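## Task

Take the top 96-well plate off the stacked pair in rack K1 and place it entirely inside the yellow bin marked RECYCLE, one of three look-alike bins. At the end all three bins stand upright, the bottom plate sits in K1 exactly as it started, and nothing counts if it stays in place only because the robot is holding it. Release the plate and pull the gripper away.

## Robot and tools

Robot: one six-joint arm with a two-finger parallel gripper, on a base that may sit slightly tilted on the table. The simulation keeps running while the operator thinks and writes, and every reply costs simulated time.

Frames. Scene frame: origin on the tabletop straight under the arm base, +z up, +x forward, +y to the left when facing +x. Gripper frame: the fingers point along its +z, and they open and close along its y. The reported end_effector_position is the spot between the finger pads, roughly 1 cm short of the fingertips.

Row format (shared by execute_actions and move): seven numbers, each from -1 to 1, ordered dx, dy, dz, rx, ry, rz, opening. The first six are an offset, not a pose: they describe the target relative to the gripper pose printed in the most recent result that shows it, expressed along the gripper's own axes. If no result in the current scene has shown the pose yet, or for the second and later calls inside one reply, the reference is wherever the gripper is when the action begins. Scale: 1.0 equals 0.6 m of translation or 180 degrees of rotation; rx, ry, rz form a single rotation vector. Every row in an action refers back to that same reference, so rows do not add up. All-zero offsets pull the arm back to the reference pose; they are not a pause. opening is absolute: +1 fully open (0.094 m finger gap), -1 shut.

execute_actions: argument actions, a list holding zero or one item, plus optional pictures (boolean). Empty list: just report the state. An item {"rows": [...], "steps": n} runs up to 15 control steps of 1/30 s (default 15), one row per step, the final row reused if rows run out; rows holds 1 to 15 rows. An item {"steps": n} without rows is a pause of up to 300 steps, counted from the previous result, so reply time is included. A rejected call sends nothing.

move: target is one row (layout above); speed is the path's peak in m/s, 0.002 to 0.5, default 0.25, with turning capped at twice that in rad/s. It drives a straight path lasting 0.5 to 10 s (cut off at 10 s if longer), rotating the short way. It does not avoid obstacles; the hand can lag, drift off the line, and exceed speed, mostly when the arm is near full stretch. The opening is applied when it starts. The path begins once the arm is still, or after 3 s at most. The result adds a move: line giving the outcome (done, off_target, moving, held, fault), the distance to target, and any limits: paced means the sent pose was clipped; held means a check blocked steps, after which the arm may jump ahead quickly. No per-step readings.

wait: seconds, 0 to 10; nothing new is commanded.

zoom_image: camera (cam_head_left, cam_head_right, cam_high, cam_low, cam_wrist) and region [x0, y0, x1, y1] in pixels of that camera's last full image, origin top-left, at most 504 by 504. All images are 504x504.

finished_scene: scene, the number of the scene being closed. Irreversible; the result reports success, and the goal must remain true. A reply with no tool call ends everything.

Control behaviour. Each step the commanded pose is limited to 70 mm and 16 degrees away from the measured pose, then damped inverse kinematics moves the joints, favouring position over orientation. The elbow cannot fully straighten. Joint friction may leave the hand up to about 31 mm off, and tiny commands may not move it. After an action finishes, the arm continues only to the last clipped pose, so check the reported pose and send the remainder. Because offsets start from the measured pose, repeating a small push against something rigid adds no force, but against something movable it keeps going.

Result lines. State: end_effector_position (m) and end_effector_quat_wxyz in the scene frame; accuracy worsens at long reach. Joint positions and Joint velocities: waist, shoulder, elbow, wrist pitch, wrist yaw, wrist roll (rad, rad/s), then finger gap (m, m/s). Ranges: waist -2.618 to 3.054, shoulder 0 to 3.142, elbow 0 to 3.142, wrist pitch -1.571 to 1.571, wrist yaw -1.571 to 1.571, wrist roll -2.094 to 2.094. grip_measured is the finger opening on the command scale (may be off by about 1 mm throughout a scene). "pose unreachable" means the clearance check (which treats the mount under the base as arm) altered or blocked a command; HELD flags affected steps. Hand target shows where the controller is heading. FAULT lines report stops. Camera calibration (K, distortion D, T_world_to_cam) is supplied; real cameras may differ by roughly 2.3 degrees and 9 mm, and results list cameras whose numbers changed.

Gripping: to hold, command an opening below grip_measured; about 0.03 below is firm, less is gentler. Pads push roughly 50 to 62 N each, less on parts thinner than 2 mm.

Heat: carrying loads warms motors. MOTOR HOT appears at 75 °C; 90 °C halts the arm for 10 s; at 100 °C the arm drops whatever it holds and collapses.

Avoid: knocking anything off the table (ends the scene), tipping bins, disturbing the lower plate, dropping or letting the plate slip, and fast or deep collisions; contact force grows with speed and with how far the target lies beyond the contact. Random tugs on the held part or nudges to loose items can happen. Release only when the plate is wholly inside the bin, then retract. Quick, smooth, low-effort motion is preferred.

Each tool is called after "Call:" in YAML: its name, and indented under it one key for each argument.

## Session

Call:
execute_actions:
  actions: []

Scene clock: 0.00 s of 8400.00 s.
end_effector_position=(+0.4153, +0.4401, +0.2633) grip_measured=+1.000 end_effector_quat_wxyz=(+0.395, -0.574, +0.712, -0.090)
Joint positions: [ 1.001  1.262  1.319  0.002  0.655 -0.801  0.094]
Joint velocities: [-0.012 -0.002  0.012 -0.066  0.022  0.007  0.   ]
Motor temperatures (°C, as the motors report them): [27 27 28 28 27 25]
Hand target: +0.415, +0.440, +0.263; +0.395, -0.574, +0.712, -0.090
camera_calibration (this result's frames):
cam_wrist: T_world_to_cam=[[0.753396, -0.320148, 0.574369, -0.325399], [-0.288764, -0.945825, -0.148424, 0.610885], [0.590771, -0.0540354, -0.805028, 0.11893], [0, 0, 0, 1]] pos_world=[0.351296, 0.480042, 0.373312]

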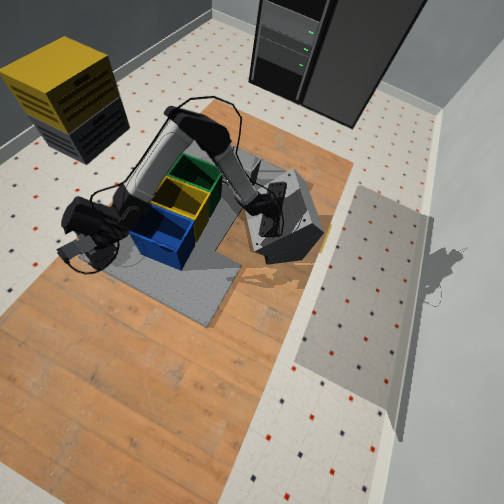

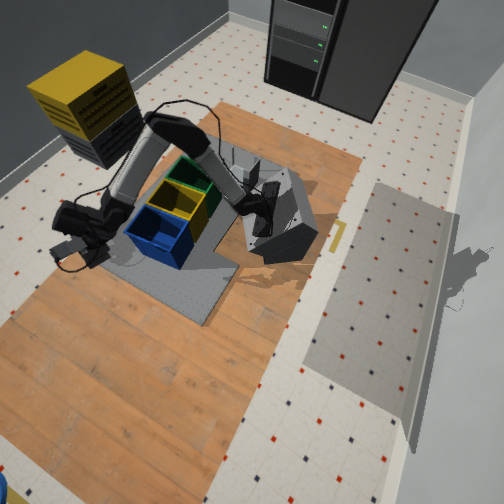

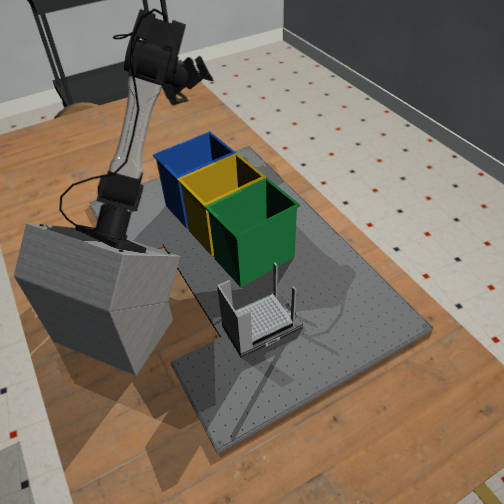

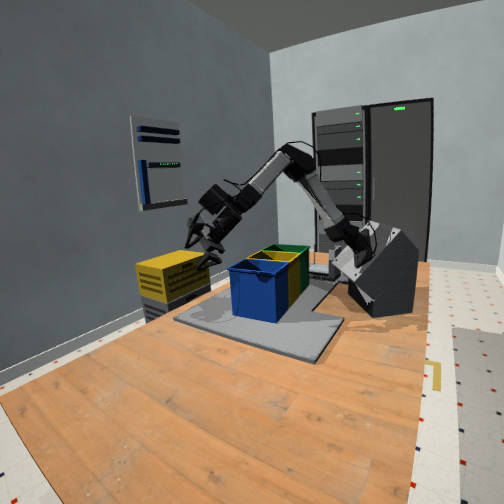

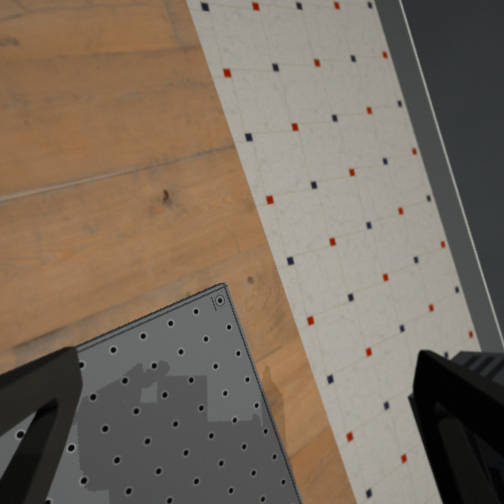

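Call:
move:
  target: [1.0,-0.133,-0.568,-0.064,0.279,0.405,1]
  speed: 0.22

Scene clock: 11.43 s of 8400.00 s.
end_effector_position=(+0.2215, -0.2306, +0.2604) grip_measured=+1.000 end_effector_quat_wxyz=(+0.007, -0.009, +1.000, +0.002)
Joint positions: [-1.452  2.035  1.341 -1.231 -0.743 -1.447  0.094]
Joint velocities: [-0.012 -0.007 -0.012 -0.022 -0.007 -0.022  0.   ]
Motor temperatures (°C, as the motors report them): [27 30 30 30 27 25]
Hand target: +0.220, -0.234, +0.265; +0.005, +0.001, +1.000, -0.001
Off the commanded pose: 0.009 m, 1 deg.
After step 90, 4.40 s passed at rest.
move: done; limits=paced
camera_calibration (this result's frames):
cam_wrist: T_world_to_cam=[[0.0200091, -0.999681, -0.0154319, -0.23311], [-0.922219, -0.0244157, 0.385897, 0.133778], [-0.38615, 0.0065101, -0.922413, 0.455785], [0, 0, 0, 1]] pos_world=[0.304038, -0.232736, 0.3652]

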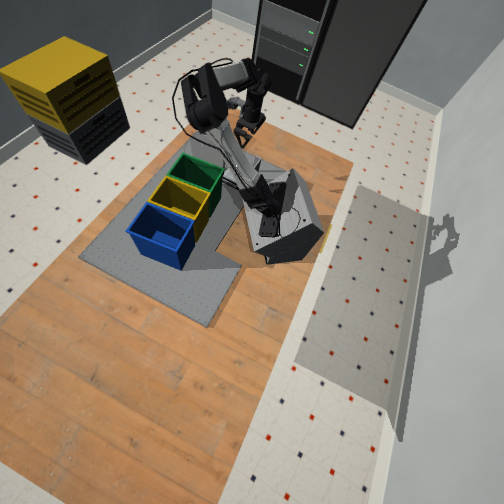

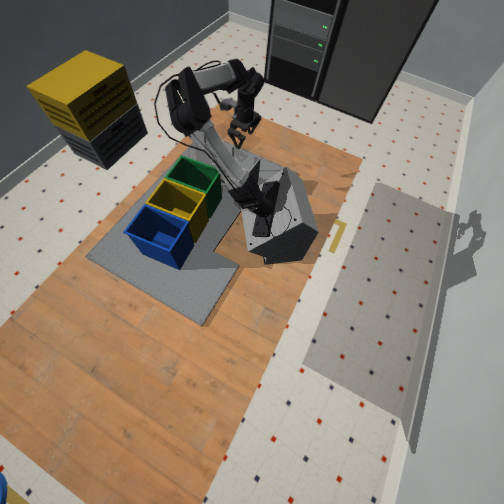

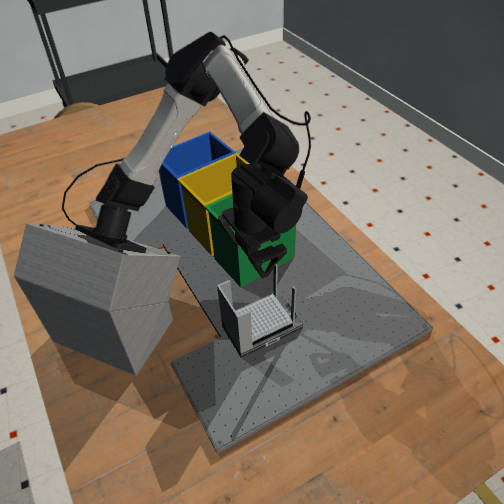

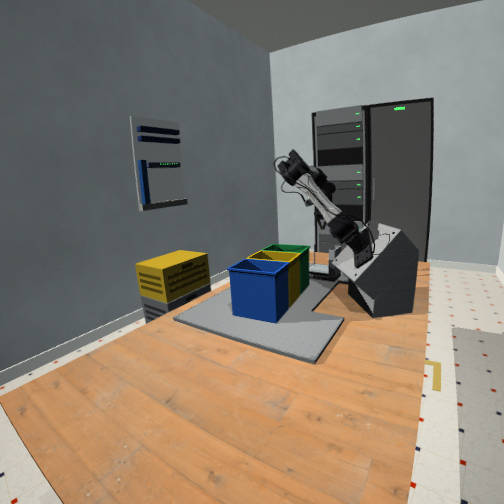

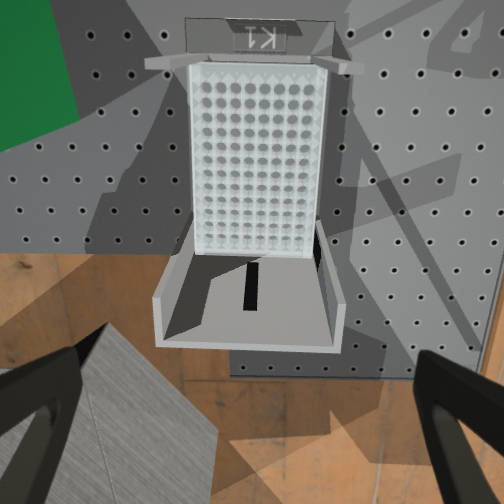

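Call:
move:
  target: [-0.031,-0.006,0.255,0.001,0.005,0.006,1]
  speed: 0.2

Scene clock: 16.47 s of 8400.00 s.
end_effector_position=(+0.2436, -0.2326, +0.1093) grip_measured=+1.000 end_effector_quat_wxyz=(-0.002, -0.006, +1.000, +0.003)
Joint positions: [-1.087  2.142  1.081 -0.524 -0.794 -0.948  0.094]
Joint velocities: [-0.012 -0.002 -0.007 -0.022 -0.007  0.007  0.   ]
Motor temperatures (°C, as the motors report them): [28 30 30 29 27 25]
Hand target: +0.240, -0.231, +0.107; -0.001, +0.001, +1.000, +0.004
Off the commanded pose: 0.002 m, 1 deg.
After step 90, 0.53 s passed at rest.
move: done
camera_calibration (this result's frames):
cam_wrist: T_world_to_cam=[[0.0140381, -0.999753, -0.0172131, -0.236319], [-0.91497, -0.0197869, 0.403037, 0.209942], [-0.403278, 0.0100916, -0.915022, 0.329158], [0, 0, 0, 1]] pos_world=[0.32815, -0.235429, 0.212505]

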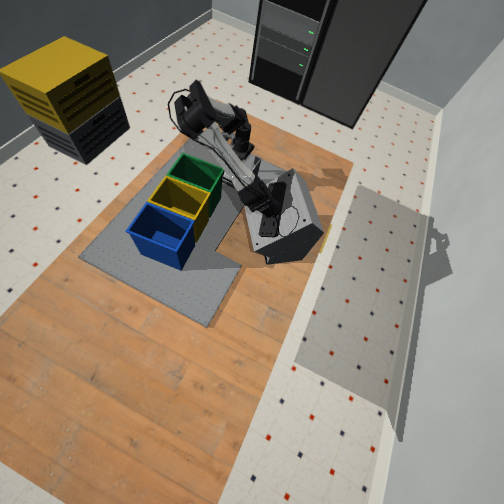

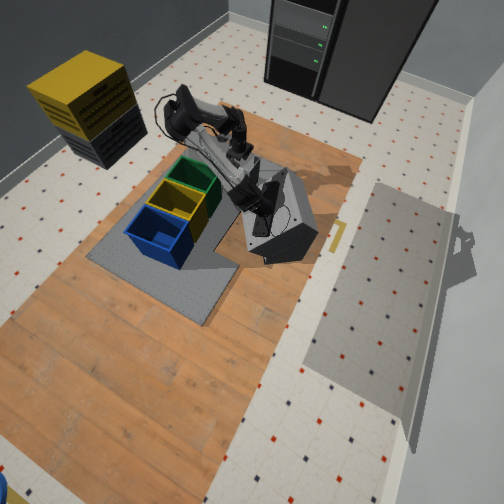

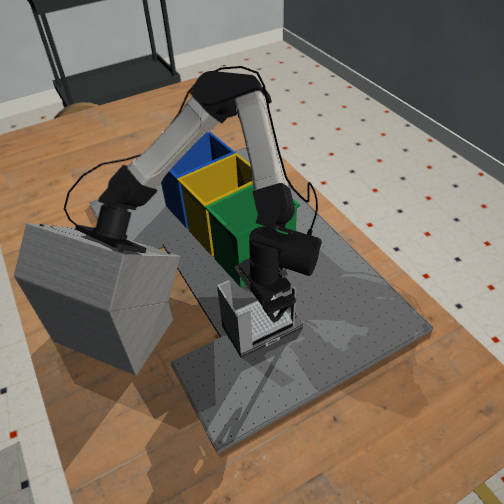

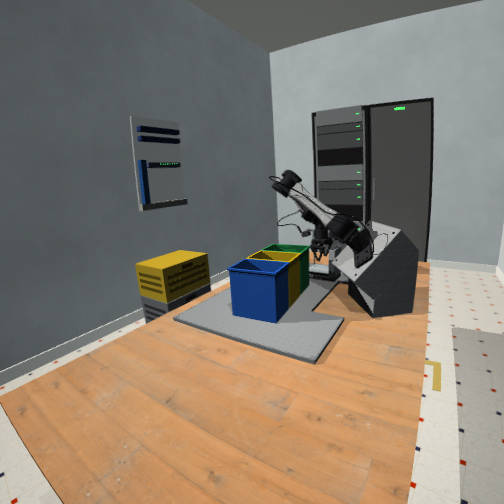

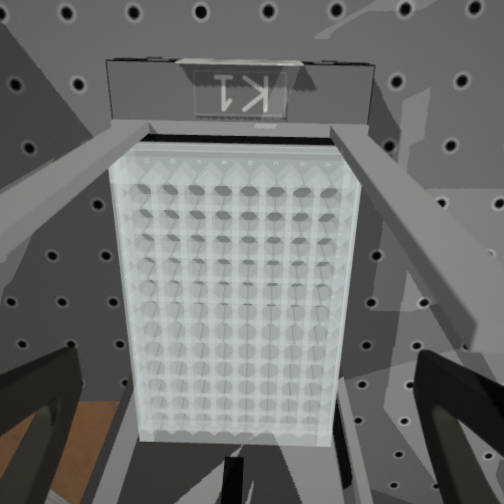

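Call:
move:
  target: [0.006,0.008,0.064,0,0,0.008,1]
  speed: 0.1

Call:
zoom_image:
  camera: "cam_high"
  region: [200, 240, 330, 370]

Scene clock: 21.70 s of 8400.00 s.
end_effector_position=(+0.2449, -0.2293, +0.0749) grip_measured=+1.000 end_effector_quat_wxyz=(+0.001, -0.000, +1.000, +0.001)
Joint positions: [-1.008  2.188  1.03  -0.337 -0.794 -0.818  0.094]
Joint velocities: [-0.022  0.007  0.007  0.007 -0.066  0.095  0.   ]
Motor temperatures (°C, as the motors report them): [29 30 30 29 27 25]
Hand target: +0.239, -0.227, +0.071; -0.002, +0.007, +1.000, +0.004
Off the commanded pose: 0.007 m, 1 deg.
After step 90, 1.20 s passed at rest.
move: done
camera_calibration (this result's frames):
cam_wrist: T_world_to_cam=[[0.0031568, -0.999898, -0.0139503, -0.231209], [-0.91746, -0.00844567, 0.397739, 0.228623], [-0.397816, 0.0115432, -0.917392, 0.297309], [0, 0, 0, 1]] pos_world=[0.328757, -0.232687, 0.178592]

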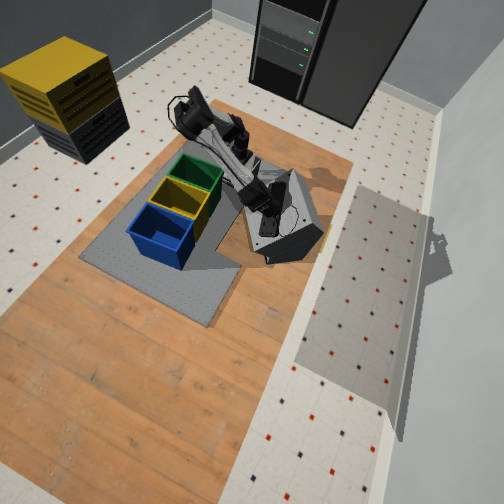

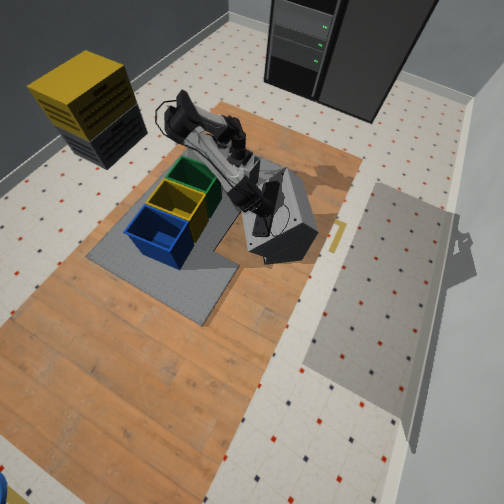

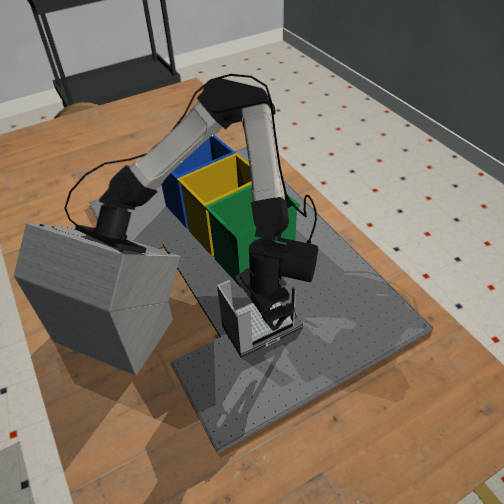

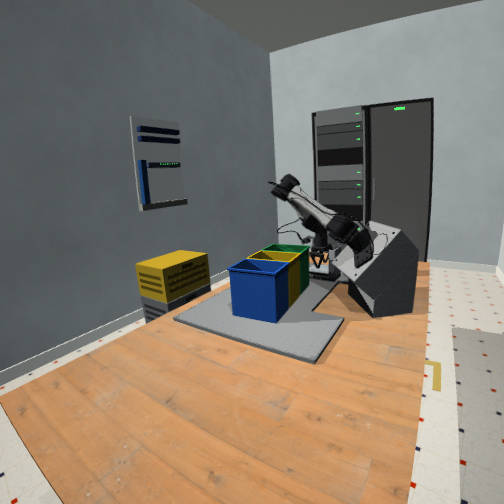

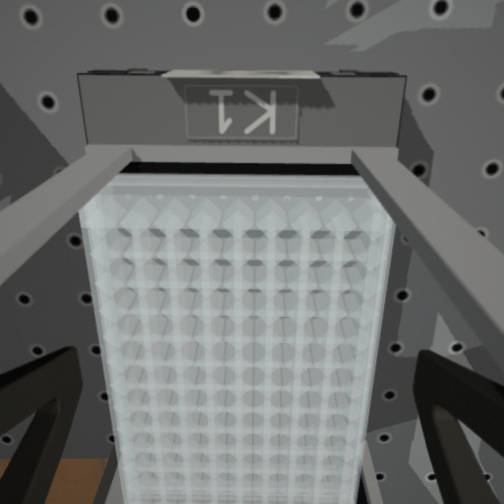

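Region (200, 240, 330, 370) of cam_high's 504x504 image, scaled by 3.877, with more detail than that image has.

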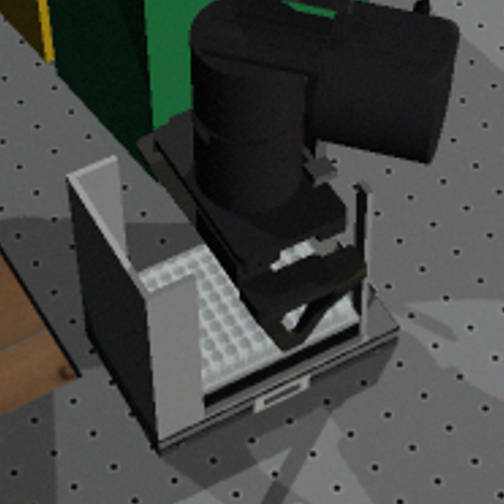

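Call:
move:
  target: [0.024,0.009,0.032,0,0,0.006,1]
  speed: 0.05

Call:
zoom_image:
  camera: "cam_high"
  region: [200, 240, 330, 370]

Scene clock: 27.67 s of 8400.00 s.
end_effector_position=(+0.2360, -0.2261, +0.0604) grip_measured=+1.000 end_effector_quat_wxyz=(+0.005, +0.003, +1.000, -0.001)
Joint positions: [-0.986  2.208  0.973 -0.225 -0.794 -0.771  0.094]
Joint velocities: [-0.002 -0.002  0.017  0.022  0.037 -0.007  0.   ]
Motor temperatures (°C, as the motors report them): [29 30 29 29 27 25]
Hand target: +0.230, -0.223, +0.056; +0.001, +0.009, +1.000, +0.002
Off the commanded pose: 0.008 m, 1 deg.
After step 90, 2.00 s passed at rest.
move: done
camera_calibration (this result's frames):
cam_wrist: T_world_to_cam=[[-0.00284796, -0.999958, -0.00866826, -0.227054], [-0.920658, -0.00076186, 0.39037, 0.229173], [-0.39036, 0.00909226, -0.920617, 0.278348], [0, 0, 0, 1]] pos_world=[0.318999, -0.2294, 0.164821]

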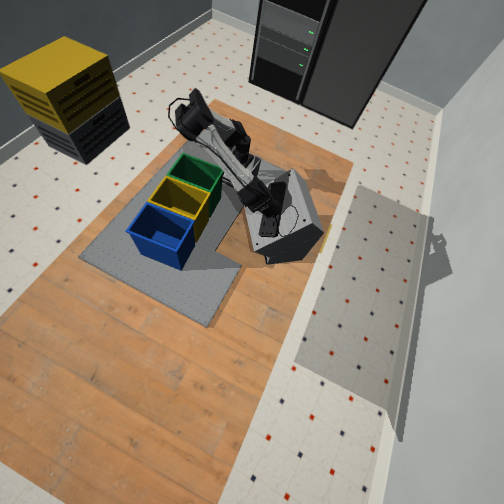

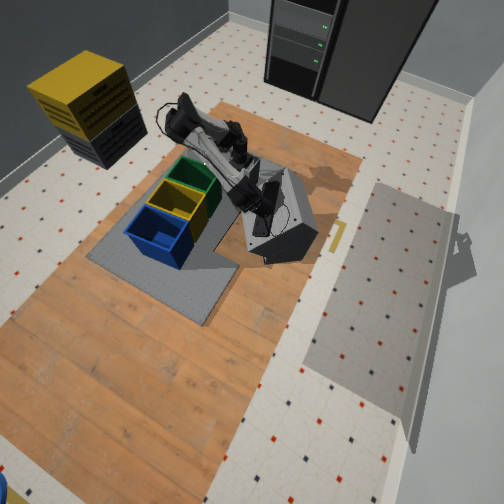

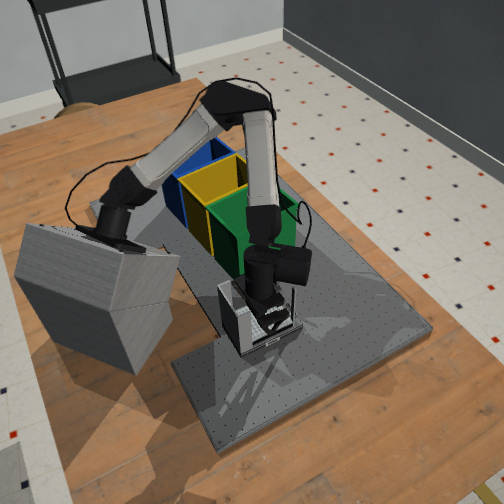

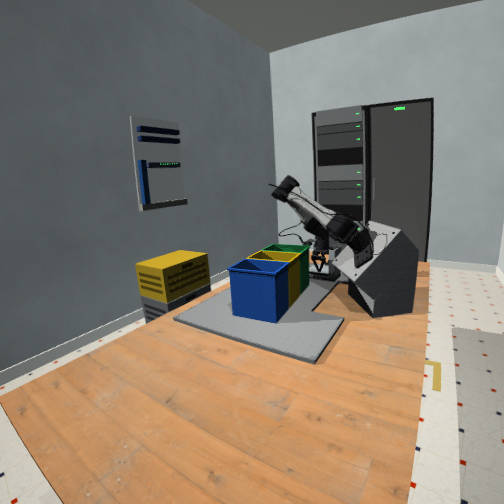

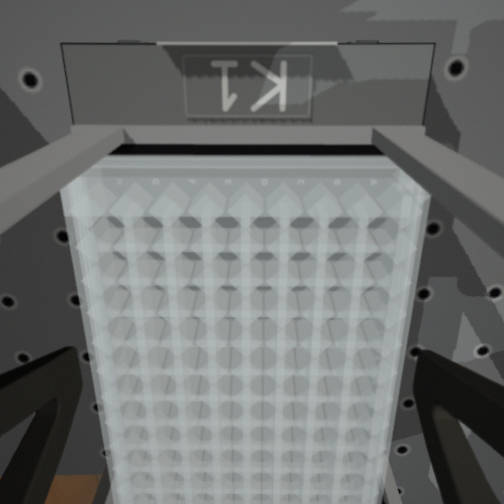

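Region (200, 240, 330, 370) of cam_high's 504x504 image, scaled by 3.877, with more detail than that image has.

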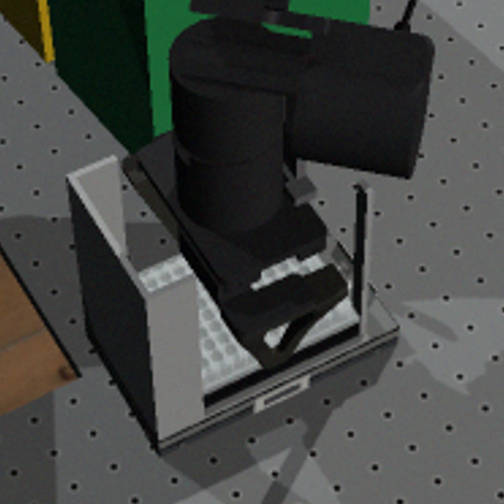

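Call:
move:
  target: [0,0,0,0,0,0,0.66]

Call:
move:
  target: [-0.003,-0.002,-0.06,0,0,0,0.66]
  speed: 0.05

Call:
zoom_image:
  camera: "cam_high"
  region: [140, 130, 330, 370]

Scene clock: 34.60 s of 8400.00 s.
end_effector_position=(+0.2363, -0.2264, +0.0604) grip_measured=+0.694 end_effector_quat_wxyz=(+0.006, +0.002, +1.000, -0.002)
Joint positions: [-0.986  2.208  0.973 -0.222 -0.794 -0.77   0.08 ]
Joint velocities: [-0.022 -0.022 -0.002 -0.007  0.007 -0.022 -0.001]
Motor temperatures (°C, as the motors report them): [30 30 29 29 27 25]
Hand target: +0.236, -0.226, +0.060; +0.005, +0.003, +1.000, -0.001
Off the commanded pose: 0.000 m, 0 deg.
After step 90, 3.23 s passed at rest.
move: done
camera_calibration (this result's frames):
cam_wrist: T_world_to_cam=[[-0.00235926, -0.999969, -0.00754275, -0.22755], [-0.921103, -0.000763429, 0.389317, 0.229632], [-0.389311, 0.00786615, -0.921073, 0.27798], [0, 0, 0, 1]] pos_world=[0.319199, -0.229554, 0.164924]

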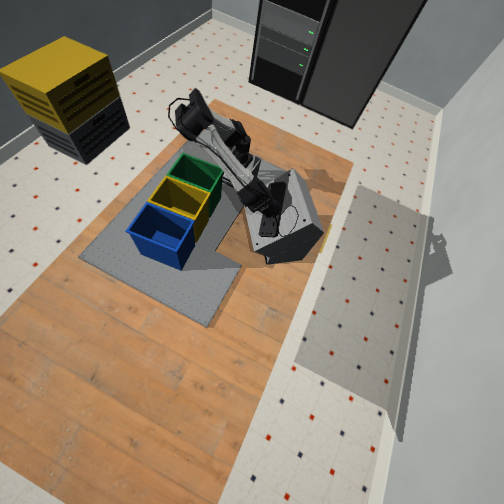

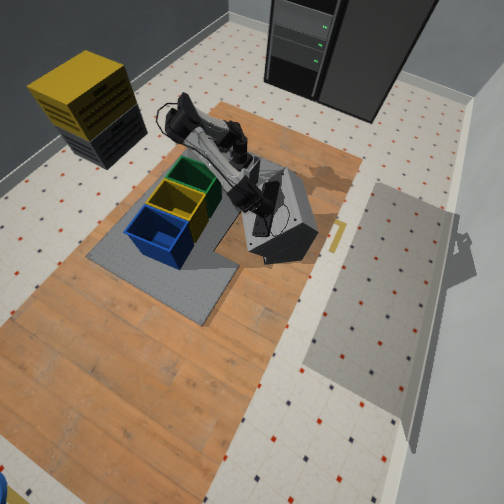

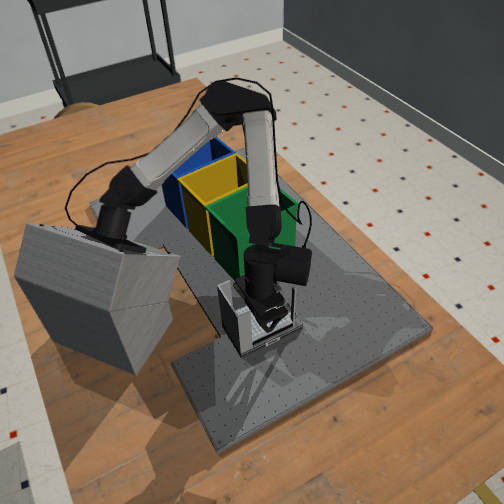

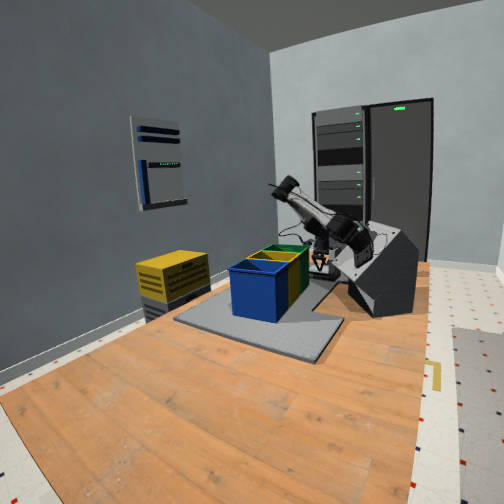

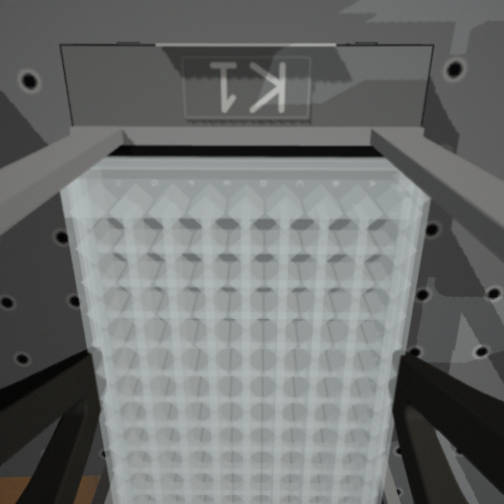

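Scene clock: 35.63 s of 8400.00 s.
end_effector_position=(+0.2358, -0.2258, +0.0879) grip_measured=+0.694 end_effector_quat_wxyz=(+0.006, +0.000, +1.000, +0.001)
Joint positions: [-1.048  2.153  0.994 -0.366 -0.803 -0.866  0.08 ]
Joint velocities: [-0.002  0.002  0.012 -0.022 -0.037 -0.081  0.   ]
Motor temperatures (°C, as the motors report them): [30 30 29 29 27 25]
Hand target: +0.238, -0.228, +0.096; +0.007, +0.002, +1.000, -0.003
Off the commanded pose: 0.009 m, 0 deg.
move: done
camera_calibration (this result's frames):
cam_wrist: T_world_to_cam=[[0.00156408, -0.999918, -0.0126876, -0.227186], [-0.921255, -0.00637572, 0.388906, 0.217343], [-0.388955, 0.0110802, -0.92119, 0.303712], [0, 0, 0, 1]] pos_world=[0.318714, -0.229147, 0.192368]

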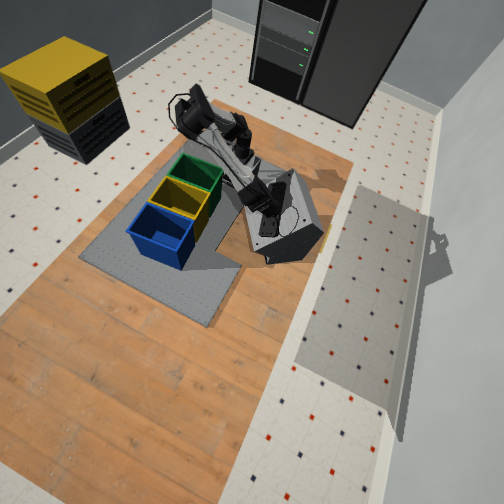

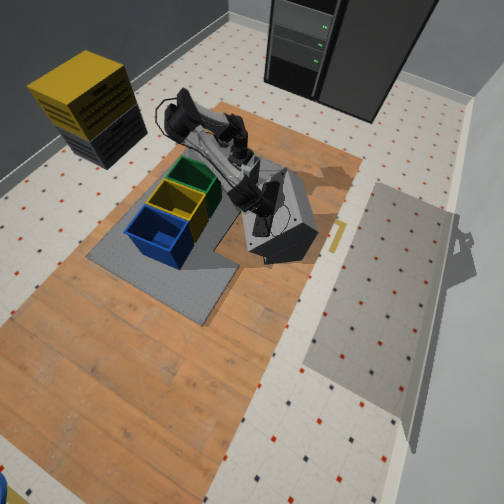

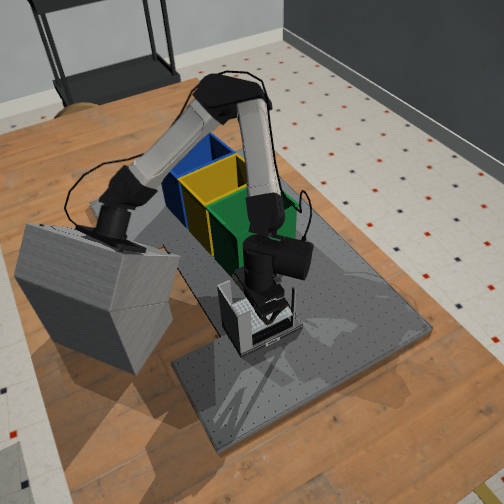

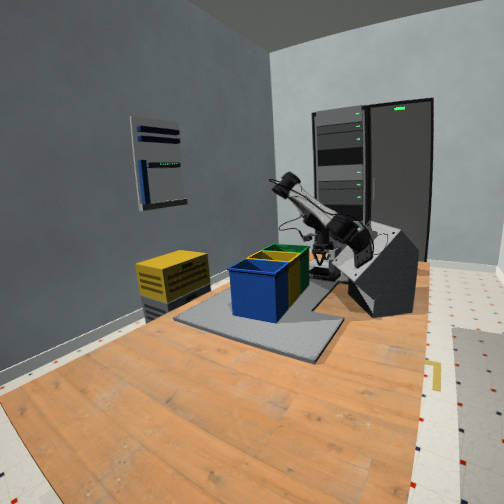

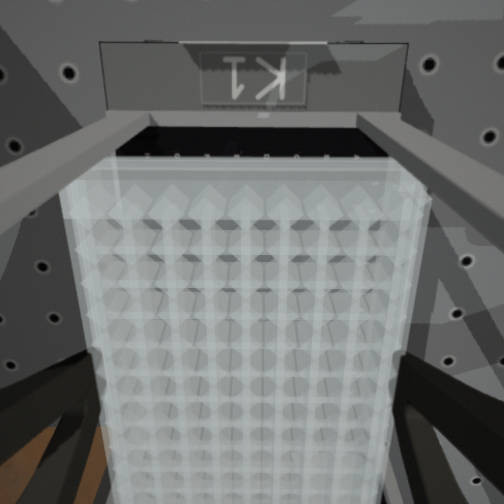

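Region (140, 130, 330, 370) of cam_high's 504x504 image, scaled by 2.100, with more detail than that image has; it fills the left 399 columns of this view, and the rest is white.

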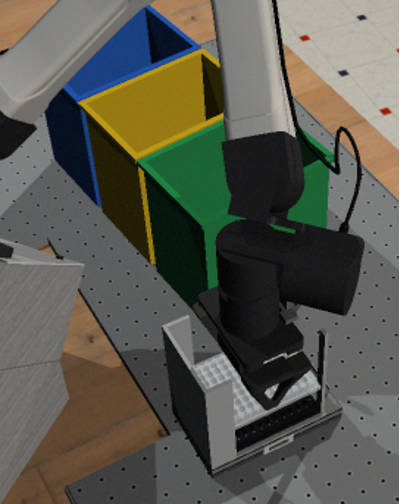

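Call:
move:
  target: [-0.004,-0.014,-0.25,0,0,0,0.66]
  speed: 0.1

Call:
move:
  target: [-0.145,0.56,0,0,0,-0.015,0.66]
  speed: 0.2

Scene clock: 43.23 s of 8400.00 s.
end_effector_position=(+0.2414, -0.2358, +0.2351) grip_measured=+0.694 end_effector_quat_wxyz=(+0.010, -0.001, +1.000, -0.001)
Joint positions: [-1.363  2.043  1.324 -1.116 -0.773 -1.308  0.08 ]
Joint velocities: [-0.012 -0.002  0.012  0.007 -0.037  0.007 -0.001]
Motor temperatures (°C, as the motors report them): [31 31 29 29 27 25]
Hand target: +0.238, -0.235, +0.238; +0.007, +0.000, +1.000, -0.002
Off the commanded pose: 0.006 m, 1 deg.
After step 90, 1.80 s passed at rest.
move: done
camera_calibration (this result's frames):
cam_wrist: T_world_to_cam=[[0.00407835, -0.999952, -0.00892425, -0.236901], [-0.924396, -0.00717377, 0.381367, 0.167433], [-0.381413, 0.00669419, -0.92438, 0.439555], [0, 0, 0, 1]] pos_world=[0.323392, -0.238631, 0.340348]

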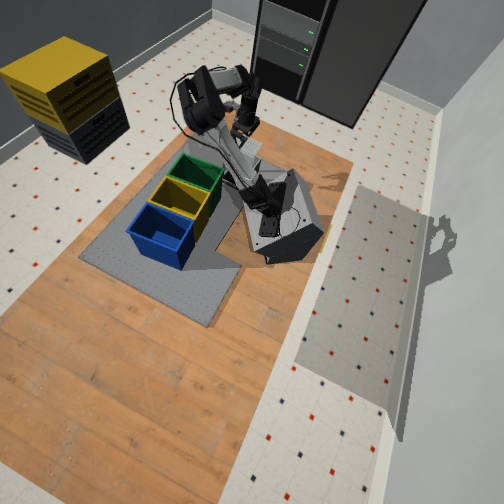

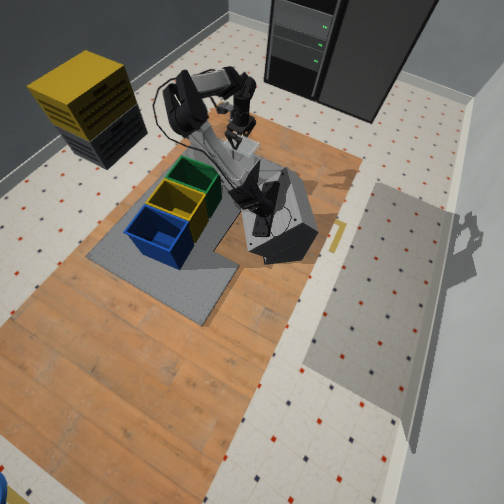

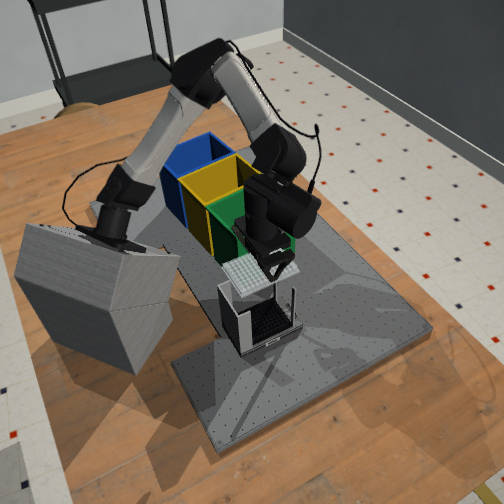

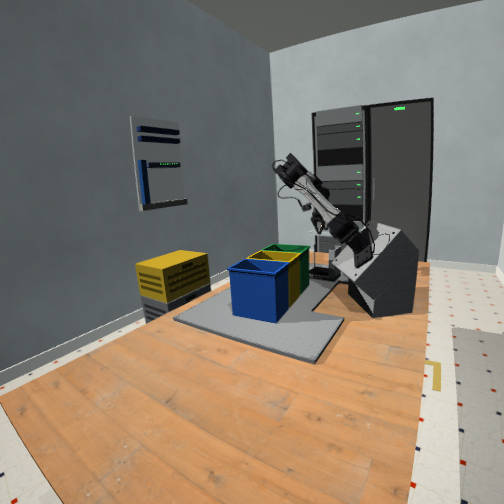

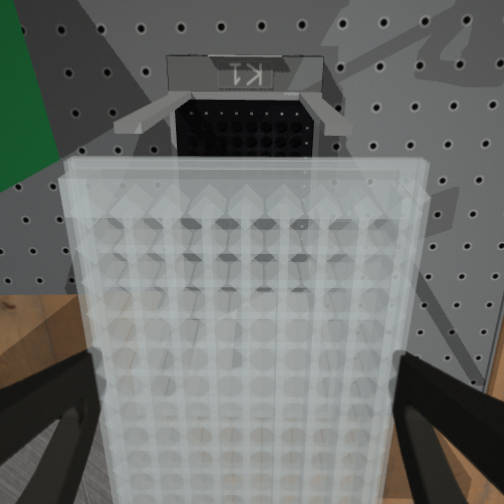

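Scene clock: 45.73 s of 8400.00 s.
end_effector_position=(+0.3285, +0.0985, +0.2292) grip_measured=+0.694 end_effector_quat_wxyz=(-0.011, -0.013, +1.000, +0.009)
Joint positions: [-0.396  1.021  1.093 -1.099 -0.6   -0.103  0.08 ]
Joint velocities: [-0.007  0.002 -0.022 -0.037 -0.007  0.022  0.   ]
Motor temperatures (°C, as the motors report them): [31 31 29 29 27 25]
Hand target: +0.335, +0.103, +0.235; +0.005, -0.024, +1.000, +0.006
Off the commanded pose: 0.007 m, 3 deg.
move: off_target
camera_calibration (this result's frames):
cam_wrist: T_world_to_cam=[[0.0283508, -0.999163, -0.0294953, 0.0936918], [-0.906925, -0.0381191, 0.419564, 0.241136], [-0.420337, 0.014855, -0.907246, 0.473115], [0, 0, 0, 1]] pos_world=[0.414904, 0.0957771, 0.330823]

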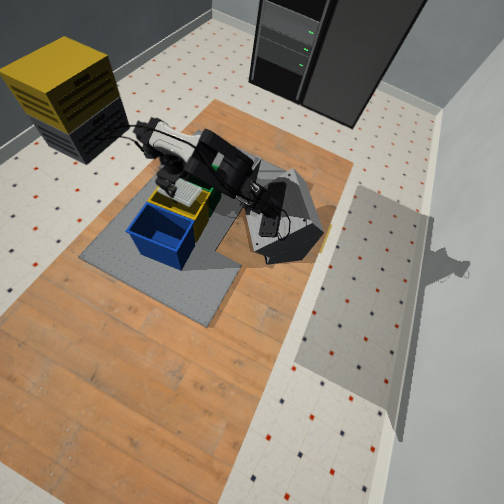

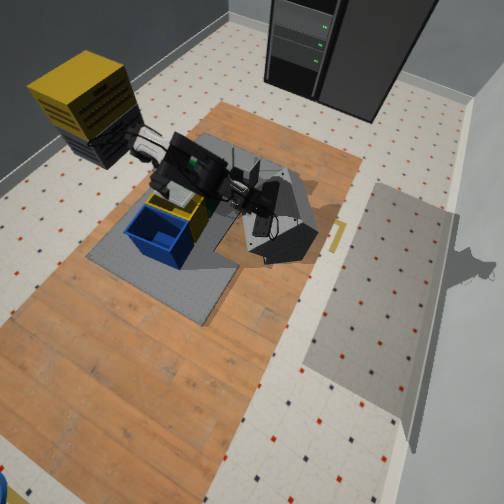

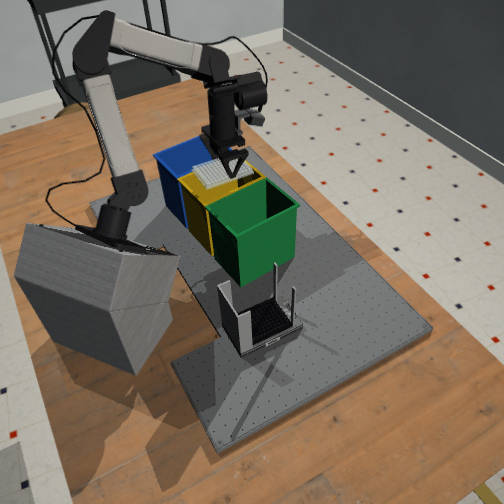

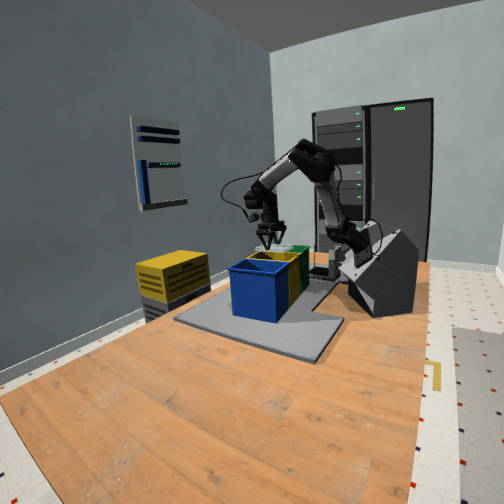

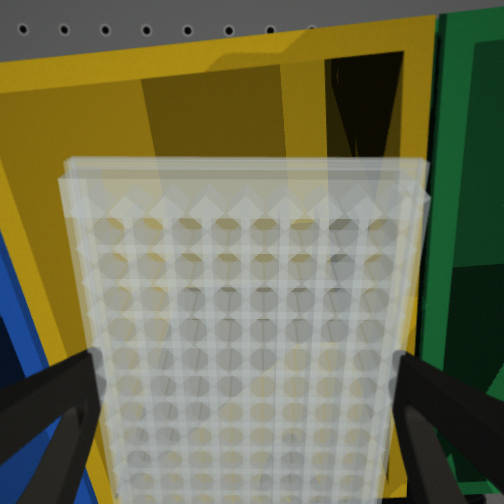

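Call:
move:
  target: [0.012,0.011,0.07,0.008,-0.008,-0.029,0.66]
  speed: 0.08

Scene clock: 52.70 s of 8400.00 s.
end_effector_position=(+0.3200, +0.1039, +0.1859) grip_measured=+0.694 end_effector_quat_wxyz=(-0.008, -0.055, +0.998, -0.001)
Joint positions: [-0.216  1.007  0.94  -0.862 -0.477 -0.008  0.08 ]
Joint velocities: [ 0.007 -0.012 -0.027 -0.007  0.095  0.022  0.001]
Motor temperatures (°C, as the motors report them): [30 31 30 29 27 25]
Hand target: +0.319, +0.106, +0.187; +0.001, -0.059, +0.998, -0.002
Off the commanded pose: 0.002 m, 1 deg.
After step 90, 2.77 s passed at rest.
move: done
camera_calibration (this result's frames):
cam_wrist: T_world_to_cam=[[0.111893, -0.993677, -0.0093019, 0.066945], [-0.904045, -0.105677, 0.414168, 0.258992], [-0.412532, -0.0379333, -0.910153, 0.433709], [0, 0, 0, 1]] pos_world=[0.405569, 0.110343, 0.288098]

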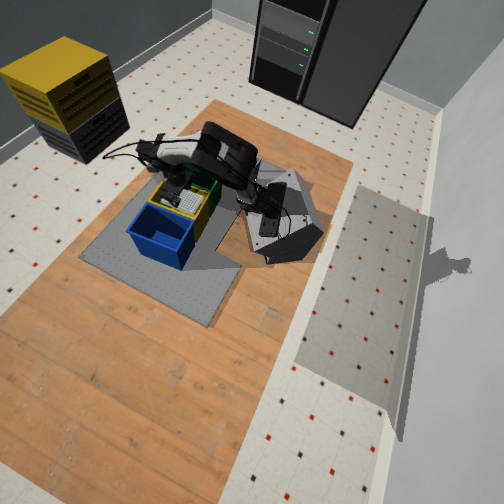

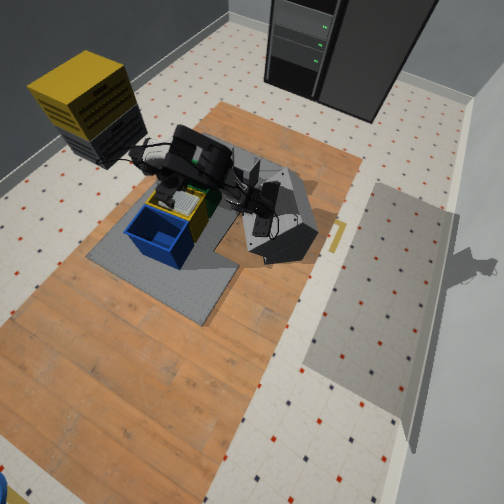

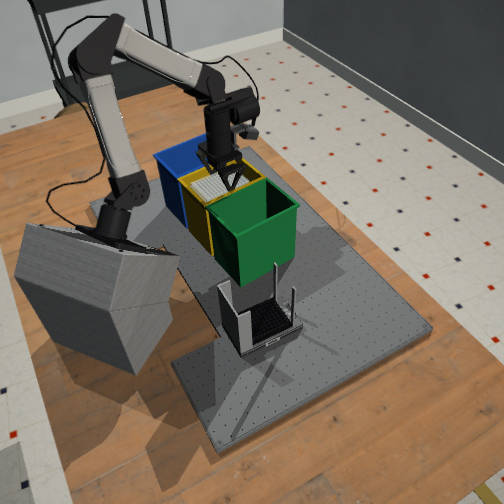

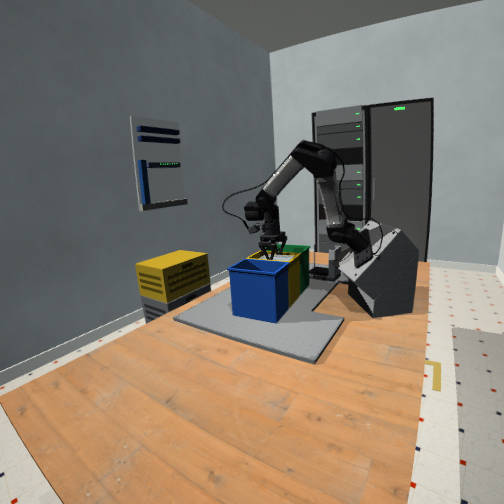

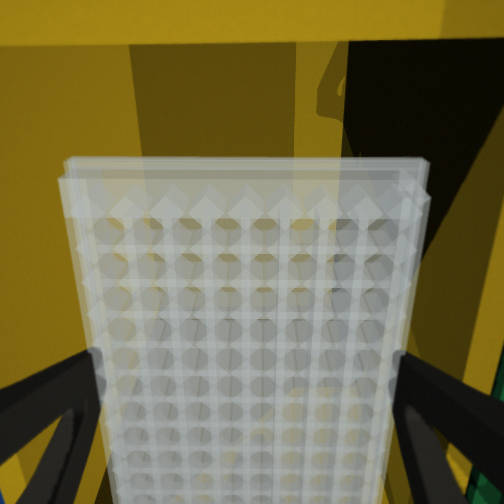

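Call:
move:
  target: [-0.005,0.005,0.055,0,-0.008,-0.004,0.66]
  speed: 0.08

Scene clock: 57.87 s of 8400.00 s.
end_effector_position=(+0.3242, +0.1080, +0.1580) grip_measured=+0.694 end_effector_quat_wxyz=(+0.008, -0.064, +0.998, +0.001)
Joint positions: [-0.131  1.038  0.865 -0.687 -0.426  0.063  0.08 ]
Joint velocities: [-0.002 -0.002 -0.002  0.066  0.037  0.037  0.   ]
Motor temperatures (°C, as the motors report them): [30 32 30 29 27 25]
Hand target: +0.322, +0.107, +0.153; +0.004, -0.061, +0.998, -0.001
Off the commanded pose: 0.006 m, 1 deg.
After step 90, 1.17 s passed at rest.
move: done
camera_calibration (this result's frames):
cam_wrist: T_world_to_cam=[[0.130675, -0.99135, -0.0121808, 0.0644779], [-0.914814, -0.125304, 0.383944, 0.285137], [-0.38215, -0.0390288, -0.923276, 0.402493], [0, 0, 0, 1]] pos_world=[0.406234, 0.115358, 0.262921]

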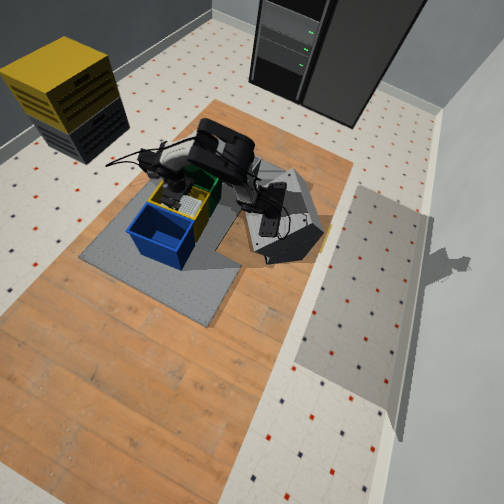

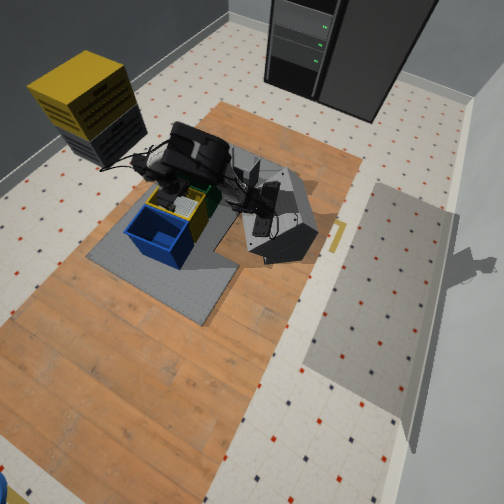

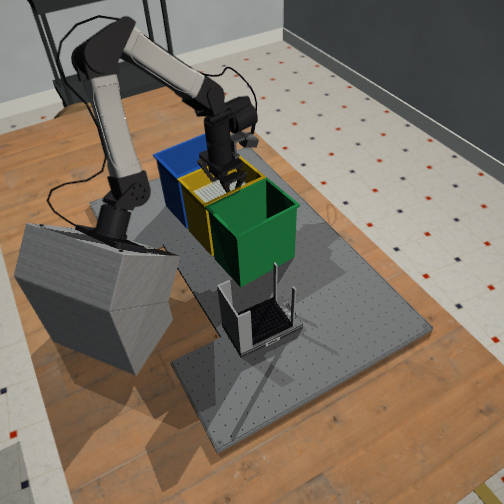

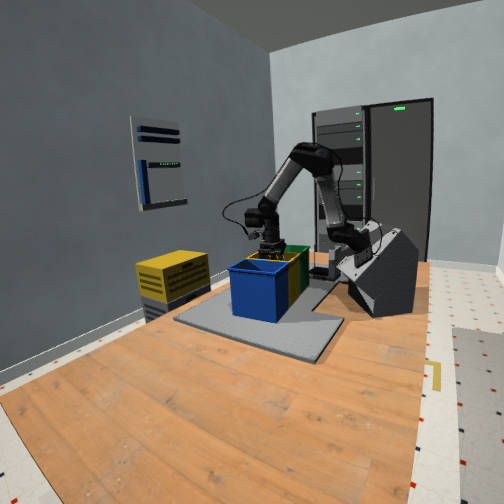

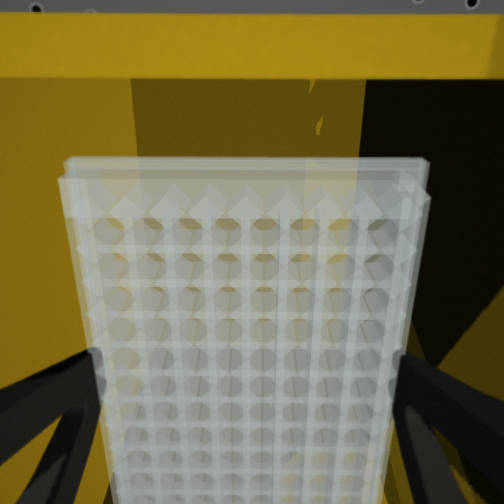

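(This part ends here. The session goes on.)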